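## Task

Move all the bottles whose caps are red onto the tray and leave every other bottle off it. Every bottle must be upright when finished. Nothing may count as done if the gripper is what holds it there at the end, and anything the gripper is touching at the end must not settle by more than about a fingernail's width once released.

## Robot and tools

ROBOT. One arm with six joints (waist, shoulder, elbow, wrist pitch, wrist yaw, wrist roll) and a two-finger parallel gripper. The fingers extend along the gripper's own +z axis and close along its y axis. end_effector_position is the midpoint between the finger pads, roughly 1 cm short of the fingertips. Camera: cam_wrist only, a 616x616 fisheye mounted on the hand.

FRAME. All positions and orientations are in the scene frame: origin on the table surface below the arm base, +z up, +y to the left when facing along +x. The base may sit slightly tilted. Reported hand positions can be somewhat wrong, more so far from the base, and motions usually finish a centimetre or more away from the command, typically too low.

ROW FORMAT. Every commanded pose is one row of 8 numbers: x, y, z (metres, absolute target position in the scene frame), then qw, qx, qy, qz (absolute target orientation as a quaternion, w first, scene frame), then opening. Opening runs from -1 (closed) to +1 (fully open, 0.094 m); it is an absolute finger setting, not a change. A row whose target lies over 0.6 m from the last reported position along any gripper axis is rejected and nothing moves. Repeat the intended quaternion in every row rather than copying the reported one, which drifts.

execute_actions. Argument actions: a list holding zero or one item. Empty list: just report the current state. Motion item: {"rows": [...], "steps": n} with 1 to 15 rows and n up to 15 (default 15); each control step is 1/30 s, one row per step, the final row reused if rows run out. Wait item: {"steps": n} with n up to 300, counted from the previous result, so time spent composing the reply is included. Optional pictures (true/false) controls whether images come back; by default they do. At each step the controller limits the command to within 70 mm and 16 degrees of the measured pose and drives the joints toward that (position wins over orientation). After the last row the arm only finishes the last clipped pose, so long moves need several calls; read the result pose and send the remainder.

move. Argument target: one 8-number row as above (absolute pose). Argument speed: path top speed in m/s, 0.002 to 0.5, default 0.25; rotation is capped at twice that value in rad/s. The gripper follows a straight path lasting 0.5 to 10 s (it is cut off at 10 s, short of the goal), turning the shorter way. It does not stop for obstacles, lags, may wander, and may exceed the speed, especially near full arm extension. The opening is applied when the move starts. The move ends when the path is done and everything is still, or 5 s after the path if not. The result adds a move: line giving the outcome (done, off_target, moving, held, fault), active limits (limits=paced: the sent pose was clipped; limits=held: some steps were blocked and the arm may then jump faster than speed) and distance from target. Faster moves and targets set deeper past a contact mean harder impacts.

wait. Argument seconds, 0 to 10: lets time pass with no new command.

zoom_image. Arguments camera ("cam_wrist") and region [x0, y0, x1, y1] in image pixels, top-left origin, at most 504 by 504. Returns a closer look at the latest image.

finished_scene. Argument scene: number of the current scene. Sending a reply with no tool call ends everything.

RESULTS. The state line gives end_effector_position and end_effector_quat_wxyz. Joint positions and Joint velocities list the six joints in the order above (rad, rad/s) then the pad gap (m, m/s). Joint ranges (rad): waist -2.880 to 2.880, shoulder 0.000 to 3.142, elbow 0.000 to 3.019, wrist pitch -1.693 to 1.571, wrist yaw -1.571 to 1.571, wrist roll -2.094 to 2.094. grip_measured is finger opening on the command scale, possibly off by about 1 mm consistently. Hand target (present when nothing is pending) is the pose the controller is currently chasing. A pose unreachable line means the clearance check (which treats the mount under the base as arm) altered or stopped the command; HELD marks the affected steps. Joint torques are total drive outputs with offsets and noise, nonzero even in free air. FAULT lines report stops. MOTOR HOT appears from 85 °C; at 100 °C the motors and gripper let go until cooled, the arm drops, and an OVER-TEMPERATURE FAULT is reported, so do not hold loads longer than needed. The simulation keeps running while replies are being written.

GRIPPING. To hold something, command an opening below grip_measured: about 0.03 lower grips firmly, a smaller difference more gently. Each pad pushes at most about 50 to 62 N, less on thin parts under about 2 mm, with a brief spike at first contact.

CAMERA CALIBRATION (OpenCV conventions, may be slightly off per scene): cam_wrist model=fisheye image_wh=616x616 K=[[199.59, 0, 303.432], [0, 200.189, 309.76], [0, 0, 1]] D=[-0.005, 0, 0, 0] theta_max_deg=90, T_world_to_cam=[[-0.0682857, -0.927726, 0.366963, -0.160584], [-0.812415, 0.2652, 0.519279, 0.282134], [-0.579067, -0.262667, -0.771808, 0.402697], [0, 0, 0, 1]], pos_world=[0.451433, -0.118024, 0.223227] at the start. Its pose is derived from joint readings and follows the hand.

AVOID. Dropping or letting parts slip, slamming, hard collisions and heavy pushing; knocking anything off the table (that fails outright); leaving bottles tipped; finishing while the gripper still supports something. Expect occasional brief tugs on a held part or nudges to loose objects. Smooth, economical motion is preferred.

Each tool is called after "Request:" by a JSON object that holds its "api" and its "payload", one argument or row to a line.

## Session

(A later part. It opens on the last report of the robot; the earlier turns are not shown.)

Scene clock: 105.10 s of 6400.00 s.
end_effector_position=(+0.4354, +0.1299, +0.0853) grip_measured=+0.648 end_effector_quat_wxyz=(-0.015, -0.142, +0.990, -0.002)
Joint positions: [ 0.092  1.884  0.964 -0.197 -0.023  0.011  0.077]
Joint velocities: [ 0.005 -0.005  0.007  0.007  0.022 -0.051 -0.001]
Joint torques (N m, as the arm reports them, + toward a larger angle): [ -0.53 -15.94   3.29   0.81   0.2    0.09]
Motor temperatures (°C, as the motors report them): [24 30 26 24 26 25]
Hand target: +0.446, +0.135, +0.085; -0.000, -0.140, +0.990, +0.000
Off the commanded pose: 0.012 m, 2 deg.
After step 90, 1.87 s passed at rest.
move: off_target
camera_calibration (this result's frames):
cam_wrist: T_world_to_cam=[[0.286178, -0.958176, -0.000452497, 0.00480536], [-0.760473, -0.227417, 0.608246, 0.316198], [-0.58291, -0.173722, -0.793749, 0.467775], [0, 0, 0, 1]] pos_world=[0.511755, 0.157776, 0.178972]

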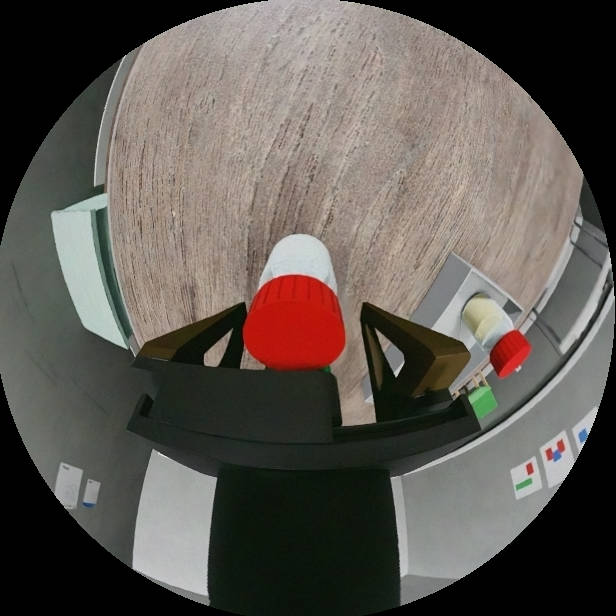

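Recentre, then grasp.

Request:
{"api": "move", "payload": {
  "target": [0.449,0.144,0.084,0,-0.14,0.99,0,0.65],
  "speed": 0.02
}}

Request:
{"api": "move", "payload": {
  "target": [0.449,0.144,0.084,0,-0.14,0.99,0,0.085],
  "speed": 0.02
}}

Request:
{"api": "move", "payload": {
  "target": [0.448,0.13,0.15,0,-0.14,0.99,0,0.085],
  "speed": 0.1
}}

Request:
{"api": "move", "payload": {
  "target": [0.445,0.03,0.155,0,0,1,0,0.085],
  "speed": 0.2
}}

Request:
{"api": "move", "payload": {
  "target": [0.39,-0.04,0.155,0,0,1,0,0.085],
  "speed": 0.2
}}

Scene clock: 112.17 s of 6400.00 s.
end_effector_position=(+0.4433, +0.1362, +0.0862) grip_measured=+0.648 end_effector_quat_wxyz=(-0.007, -0.139, +0.990, -0.002)
Joint positions: [ 0.1    1.884  0.979 -0.197 -0.016  0.026  0.077]
Joint velocities: [-0.005 -0.015 -0.002 -0.002 -0.007  0.11   0.   ]
Joint torques (N m, as the arm reports them, + toward a larger angle): [  0.19 -15.84   3.52   0.4    0.22   0.13]
Motor temperatures (°C, as the motors report them): [24 30 26 24 26 25]
Hand target: +0.449, +0.144, +0.084; +0.000, -0.140, +0.990, -0.000
Off the commanded pose: 0.010 m, 1 deg.
After step 90, 2.83 s passed at rest.
move: done
camera_calibration (this result's frames):
cam_wrist: T_world_to_cam=[[0.280145, -0.959955, 0.00245262, 0.0111987], [-0.771128, -0.223516, 0.596157, 0.328405], [-0.571735, -0.168901, -0.802864, 0.469353], [0, 0, 0, 1]] pos_world=[0.518451, 0.163428, 0.181018]

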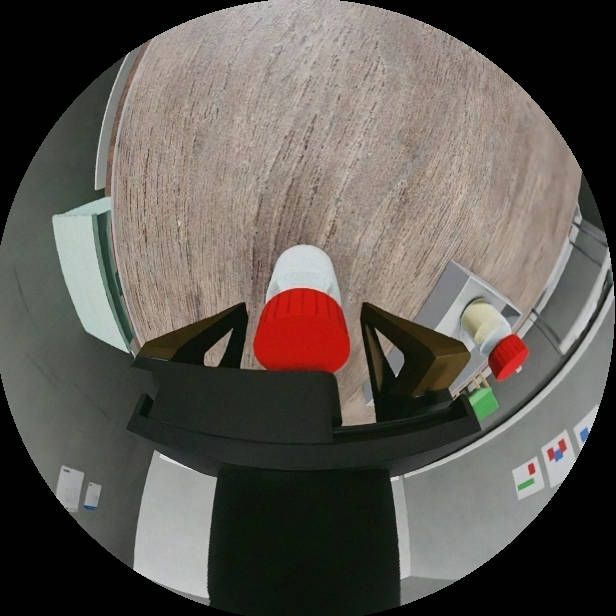

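Scene clock: 112.90 s of 6400.00 s.
end_effector_position=(+0.4433, +0.1362, +0.0862) grip_measured=+0.132 end_effector_quat_wxyz=(-0.007, -0.139, +0.990, -0.002)
Joint positions: [ 0.1    1.884  0.979 -0.197 -0.016  0.026  0.053]
Joint velocities: [-0.015 -0.005  0.002  0.022  0.022 -0.007  0.001]
Joint torques (N m, as the arm reports them, + toward a larger angle): [  0.23 -16.04   3.59   0.38   0.24   0.09]
Motor temperatures (°C, as the motors report them): [24 30 26 24 26 25]
Hand target: +0.449, +0.144, +0.084; +0.000, -0.140, +0.990, +0.000
Off the commanded pose: 0.010 m, 1 deg.
move: done
camera_calibration (this result's frames):
cam_wrist: T_world_to_cam=[[0.279778, -0.960061, 0.00245822, 0.0113751], [-0.771214, -0.223219, 0.596156, 0.328403], [-0.571798, -0.168687, -0.802865, 0.469352], [0, 0, 0, 1]] pos_world=[0.518461, 0.1634, 0.181018]

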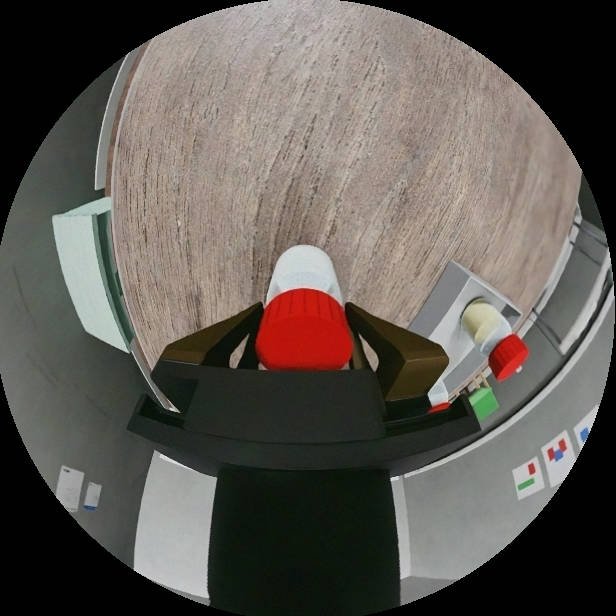

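Scene clock: 113.90 s of 6400.00 s.
end_effector_position=(+0.4455, +0.1347, +0.1429) grip_measured=+0.132 end_effector_quat_wxyz=(+0.001, -0.141, +0.990, +0.001)
Joint positions: [ 0.092  1.723  0.915 -0.277 -0.023  0.015  0.053]
Joint velocities: [-0.005  0.005 -0.002 -0.012 -0.022  0.022  0.   ]
Joint torques (N m, as the arm reports them, + toward a larger angle): [ -1.57 -16.97   3.13  -0.57  -0.12  -0.06]
Motor temperatures (°C, as the motors report them): [24 30 26 24 26 25]
Hand target: +0.448, +0.130, +0.149; +0.000, -0.140, +0.990, +0.000
Off the commanded pose: 0.009 m, 0 deg.
move: done
camera_calibration (this result's frames):
cam_wrist: T_world_to_cam=[[0.283857, -0.958866, -0.000632253, 0.00763677], [-0.779487, -0.231138, 0.582215, 0.302669], [-0.558413, -0.164773, -0.813034, 0.510888], [0, 0, 0, 1]] pos_world=[0.519045, 0.161462, 0.239156]

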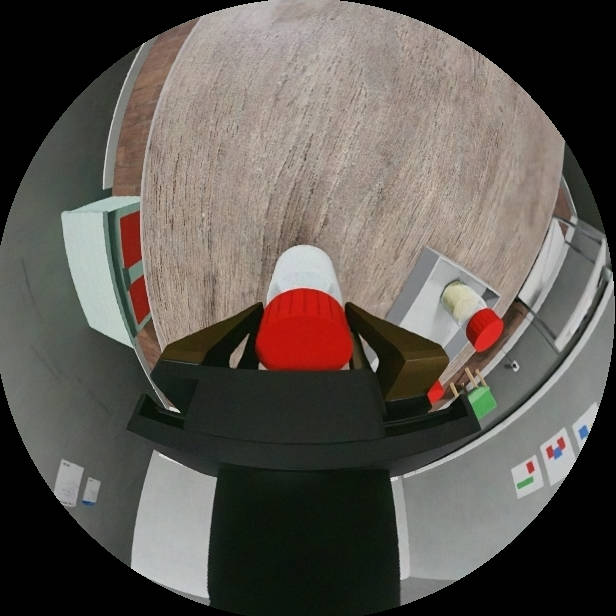

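Scene clock: 115.00 s of 6400.00 s.
end_effector_position=(+0.4327, +0.0289, +0.1452) grip_measured=+0.132 end_effector_quat_wxyz=(-0.020, -0.003, +1.000, -0.003)
Joint positions: [-0.141  1.723  0.857 -0.277 -0.126  0.079  0.053]
Joint velocities: [ 0.005 -0.015 -0.012 -0.007 -0.022  0.037  0.   ]
Joint torques (N m, as the arm reports them, + toward a larger angle): [ -2.21 -17.13   2.63   0.38  -0.08   0.11]
Motor temperatures (°C, as the motors report them): [24 30 26 24 26 25]
Hand target: +0.444, +0.031, +0.155; -0.002, +0.000, +1.000, -0.000
Off the commanded pose: 0.016 m, 2 deg.
move: off_target
camera_calibration (this result's frames):
cam_wrist: T_world_to_cam=[[0.0106793, -0.999923, 0.00632728, 0.0281788], [-0.787826, -0.00451691, 0.615881, 0.259051], [-0.615805, -0.011562, -0.787814, 0.504869], [0, 0, 0, 1]] pos_world=[0.514687, 0.035184, 0.23802]

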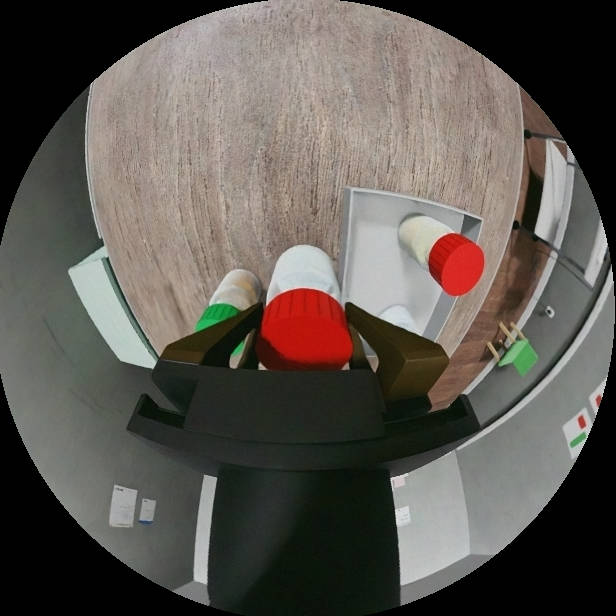

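Scene clock: 115.93 s of 6400.00 s.
end_effector_position=(+0.3754, -0.0423, +0.1484) grip_measured=+0.132 end_effector_quat_wxyz=(-0.022, +0.012, +1.000, -0.001)
Joint positions: [-0.318  1.72   0.71  -0.165 -0.201 -0.057  0.053]
Joint velocities: [-0.005 -0.005 -0.002 -0.012  0.022 -0.022  0.   ]
Joint torques (N m, as the arm reports them, + toward a larger angle): [ -2.76 -15.39   1.86   0.67  -0.11  -0.06]
Motor temperatures (°C, as the motors report them): [24 30 26 24 26 25]
Hand target: +0.389, -0.039, +0.155; -0.001, +0.000, +1.000, +0.000
Off the commanded pose: 0.016 m, 3 deg.
move: off_target
camera_calibration (this result's frames):
cam_wrist: T_world_to_cam=[[-0.0184113, -0.999823, 0.00383317, -0.0311382], [-0.784774, 0.0168265, 0.619554, 0.210832], [-0.619509, 0.00839862, -0.784945, 0.473138], [0, 0, 0, 1]] pos_world=[0.457996, -0.038654, 0.240885]

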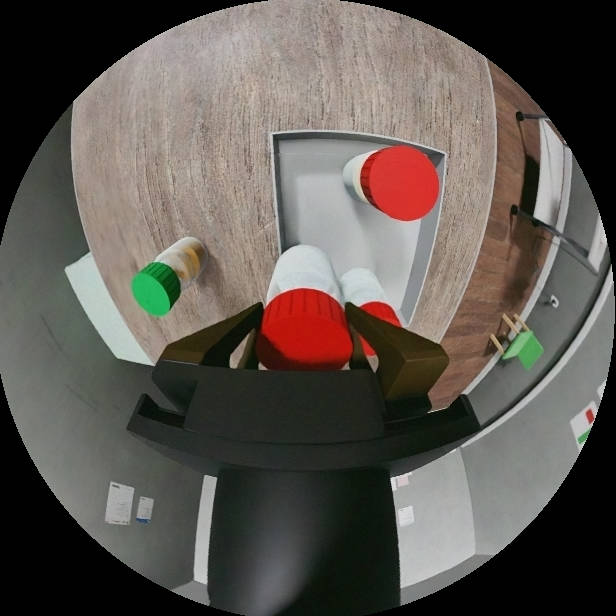

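Request:
{"api": "move", "payload": {
  "target": [0.404,-0.085,0.15,0,0,1,0,0.085],
  "speed": 0.1
}}

Request:
{"api": "move", "payload": {
  "target": [0.406,-0.085,0.098,0,0,1,0,0.085],
  "speed": 0.05
}}

Request:
{"api": "move", "payload": {
  "target": [0.406,-0.085,0.084,0,0,1,0,0.085],
  "speed": 0.012
}}

Scene clock: 123.17 s of 6400.00 s.
end_effector_position=(+0.4021, -0.0806, +0.1489) grip_measured=+0.132 end_effector_quat_wxyz=(+0.002, +0.001, +1.000, -0.000)
Joint positions: [-0.409  1.754  0.774 -0.165 -0.245 -0.154  0.053]
Joint velocities: [-0.005 -0.005  0.012  0.002 -0.081  0.007 -0.   ]
Joint torques (N m, as the arm reports them, + toward a larger angle): [ -4.69 -13.84   3.04  -0.58  -0.13  -0.03]
Motor temperatures (°C, as the motors report them): [24 31 26 24 26 25]
Hand target: +0.404, -0.084, +0.150; -0.000, +0.001, +1.000, +0.000
Off the commanded pose: 0.005 m, 0 deg.
After step 90, 3.37 s passed at rest.
move: done
camera_calibration (this result's frames):
cam_wrist: T_world_to_cam=[[0.00342933, -0.999994, 0.000895133, -0.0772297], [-0.813773, -0.00227048, 0.581178, 0.247997], [-0.581173, -0.00272149, -0.813776, 0.478304], [0, 0, 0, 1]] pos_world=[0.480055, -0.0753644, 0.245171]

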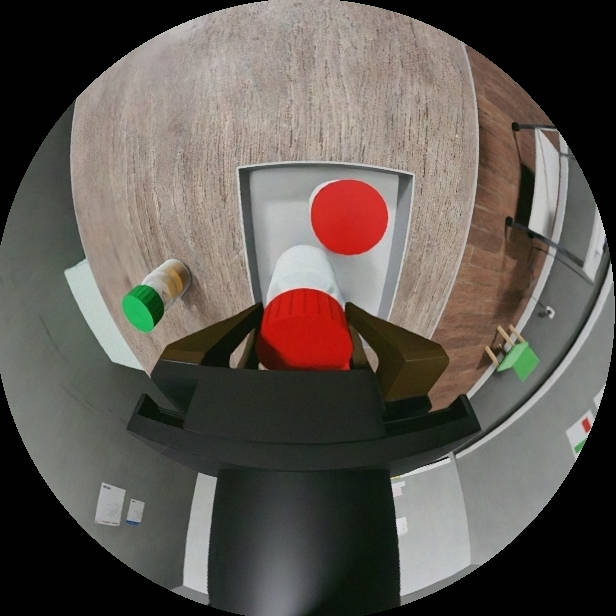

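Scene clock: 124.50 s of 6400.00 s.
end_effector_position=(+0.3947, -0.0882, +0.0985) grip_measured=+0.132 end_effector_quat_wxyz=(-0.014, +0.004, +1.000, +0.002)
Joint positions: [-0.4    1.913  0.832 -0.095 -0.24  -0.146  0.053]
Joint velocities: [-0.015 -0.005  0.007 -0.012 -0.037 -0.051 -0.   ]
Joint torques (N m, as the arm reports them, + toward a larger angle): [ -3.16 -15.05   1.94   0.78   0.21   0.12]
Motor temperatures (°C, as the motors report them): [24 31 26 24 26 25]
Hand target: +0.406, -0.085, +0.099; +0.000, -0.000, +1.000, +0.000
Off the commanded pose: 0.012 m, 2 deg.
move: off_target
camera_calibration (this result's frames):
cam_wrist: T_world_to_cam=[[-0.00344239, -0.99999, -0.00279475, -0.0816628], [-0.795049, 0.00104174, 0.606544, 0.261612], [-0.606535, 0.00430993, -0.795045, 0.441812], [0, 0, 0, 1]] pos_world=[0.475688, -0.0838387, 0.192353]

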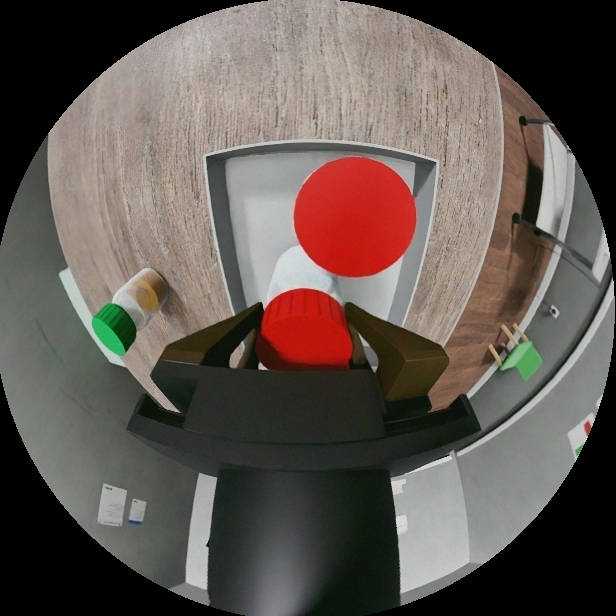

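Scene clock: 126.27 s of 6400.00 s.
end_effector_position=(+0.3949, -0.0890, +0.0882) grip_measured=+0.132 end_effector_quat_wxyz=(-0.013, +0.006, +1.000, +0.001)
Joint positions: [-0.396  1.944  0.845 -0.074 -0.238 -0.138  0.053]
Joint velocities: [-0.005 -0.005 -0.007  0.012 -0.007 -0.022 -0.   ]
Joint torques (N m, as the arm reports them, + toward a larger angle): [ -3.05 -14.22   2.14   1.03   0.24   0.08]
Motor temperatures (°C, as the motors report them): [24 31 26 24 26 25]
Hand target: +0.406, -0.085, +0.084; -0.000, +0.000, +1.000, +0.000
Off the commanded pose: 0.013 m, 2 deg.
move: off_target
camera_calibration (this result's frames):
cam_wrist: T_world_to_cam=[[-0.00703626, -0.999974, -0.00179052, -0.0811965], [-0.795976, 0.00451699, 0.605311, 0.268793], [-0.605287, 0.00568434, -0.795987, 0.433479], [0, 0, 0, 1]] pos_world=[0.475761, -0.0848725, 0.182195]

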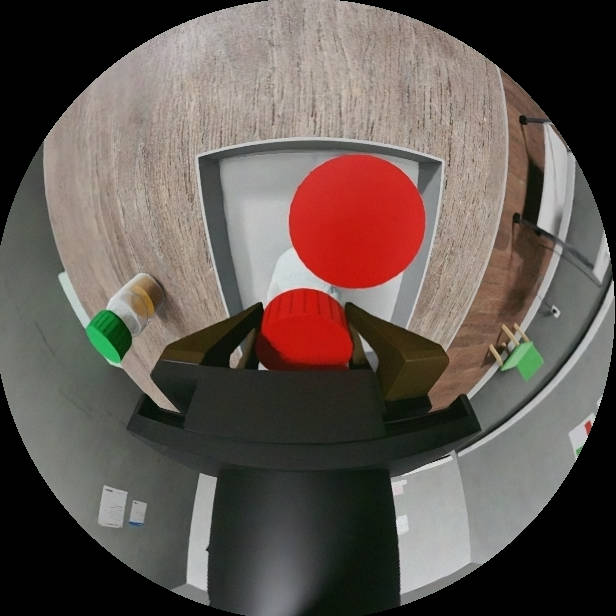

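Request:
{"api": "move", "payload": {
  "target": [0.404,-0.085,0.087,0,0,1,0,0.45],
  "speed": 0.01
}}

Request:
{"api": "move", "payload": {
  "target": [0.385,-0.088,0.2,0,0,1,0,0.45],
  "speed": 0.12
}}

Scene clock: 134.20 s of 6400.00 s.
end_effector_position=(+0.3963, -0.0892, +0.0882) grip_measured=+0.448 end_effector_quat_wxyz=(-0.010, +0.006, +1.000, +0.001)
Joint positions: [-0.396  1.944  0.845 -0.068 -0.238 -0.138  0.068]
Joint velocities: [-0.015 -0.005  0.007 -0.002  0.095 -0.037  0.   ]
Joint torques (N m, as the arm reports them, + toward a larger angle): [ -3.24 -14.75   1.41   0.83   0.21   0.07]
Motor temperatures (°C, as the motors report them): [24 31 26 24 26 25]
Hand target: +0.404, -0.085, +0.087; +0.000, +0.000, +1.000, +0.000
Off the commanded pose: 0.009 m, 1 deg.
After step 90, 3.27 s passed at rest.
move: done
camera_calibration (this result's frames):
cam_wrist: T_world_to_cam=[[-0.00605576, -0.999981, -0.00101962, -0.0818501], [-0.799298, 0.00422773, 0.60092, 0.271577], [-0.600904, 0.00445401, -0.799309, 0.432725], [0, 0, 0, 1]] pos_world=[0.476602, -0.0849241, 0.182602]

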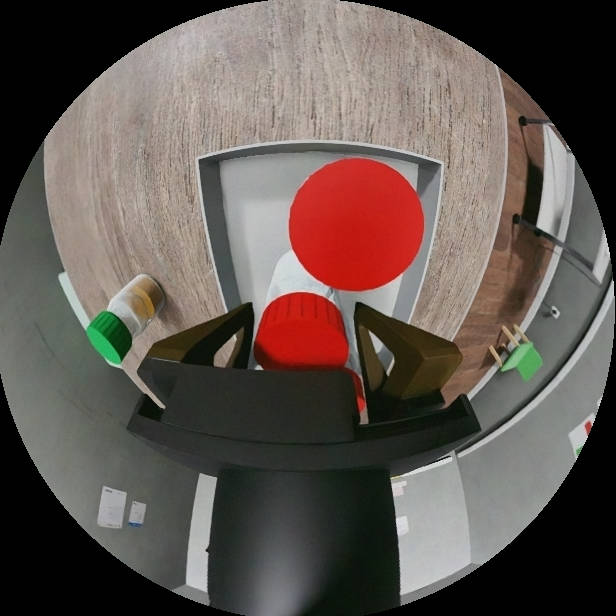

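Scene clock: 135.50 s of 6400.00 s.
end_effector_position=(+0.3885, -0.0837, +0.1962) grip_measured=+0.448 end_effector_quat_wxyz=(+0.005, -0.003, +1.000, -0.000)
Joint positions: [-0.454  1.603  0.705 -0.252 -0.264 -0.202  0.068]
Joint velocities: [ 0.005 -0.005  0.012 -0.007 -0.007 -0.007  0.   ]
Joint torques (N m, as the arm reports them, + toward a larger angle): [ -4.67 -13.18   2.83  -0.62  -0.14  -0.07]
Motor temperatures (°C, as the motors report them): [24 31 26 24 26 25]
Hand target: +0.384, -0.088, +0.199; -0.000, +0.000, +1.000, +0.000
Off the commanded pose: 0.007 m, 1 deg.
move: done
camera_calibration (this result's frames):
cam_wrist: T_world_to_cam=[[0.0111035, -0.999938, 0.0011656, -0.083401], [-0.817405, -0.00840517, 0.576002, 0.211356], [-0.575957, -0.0073484, -0.817447, 0.507188], [0, 0, 0, 1]] pos_world=[0.465808, -0.0778923, 0.292956]

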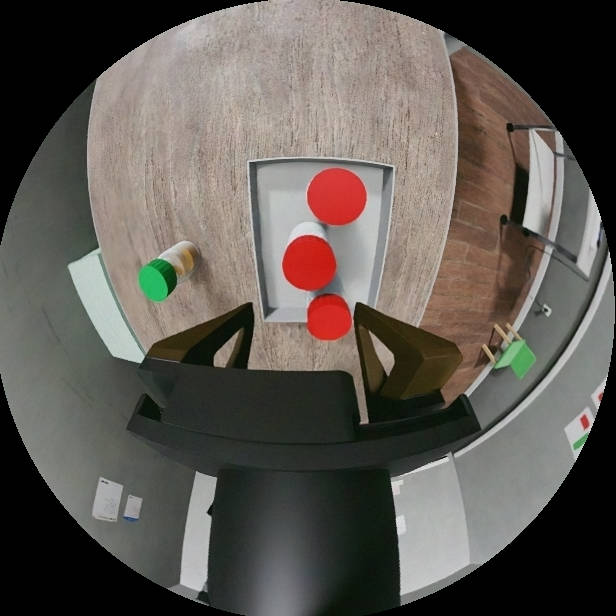

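Request:
{"api": "finished_scene", "payload": {
  "scene": 2
}}

The scene is finished: the task was done.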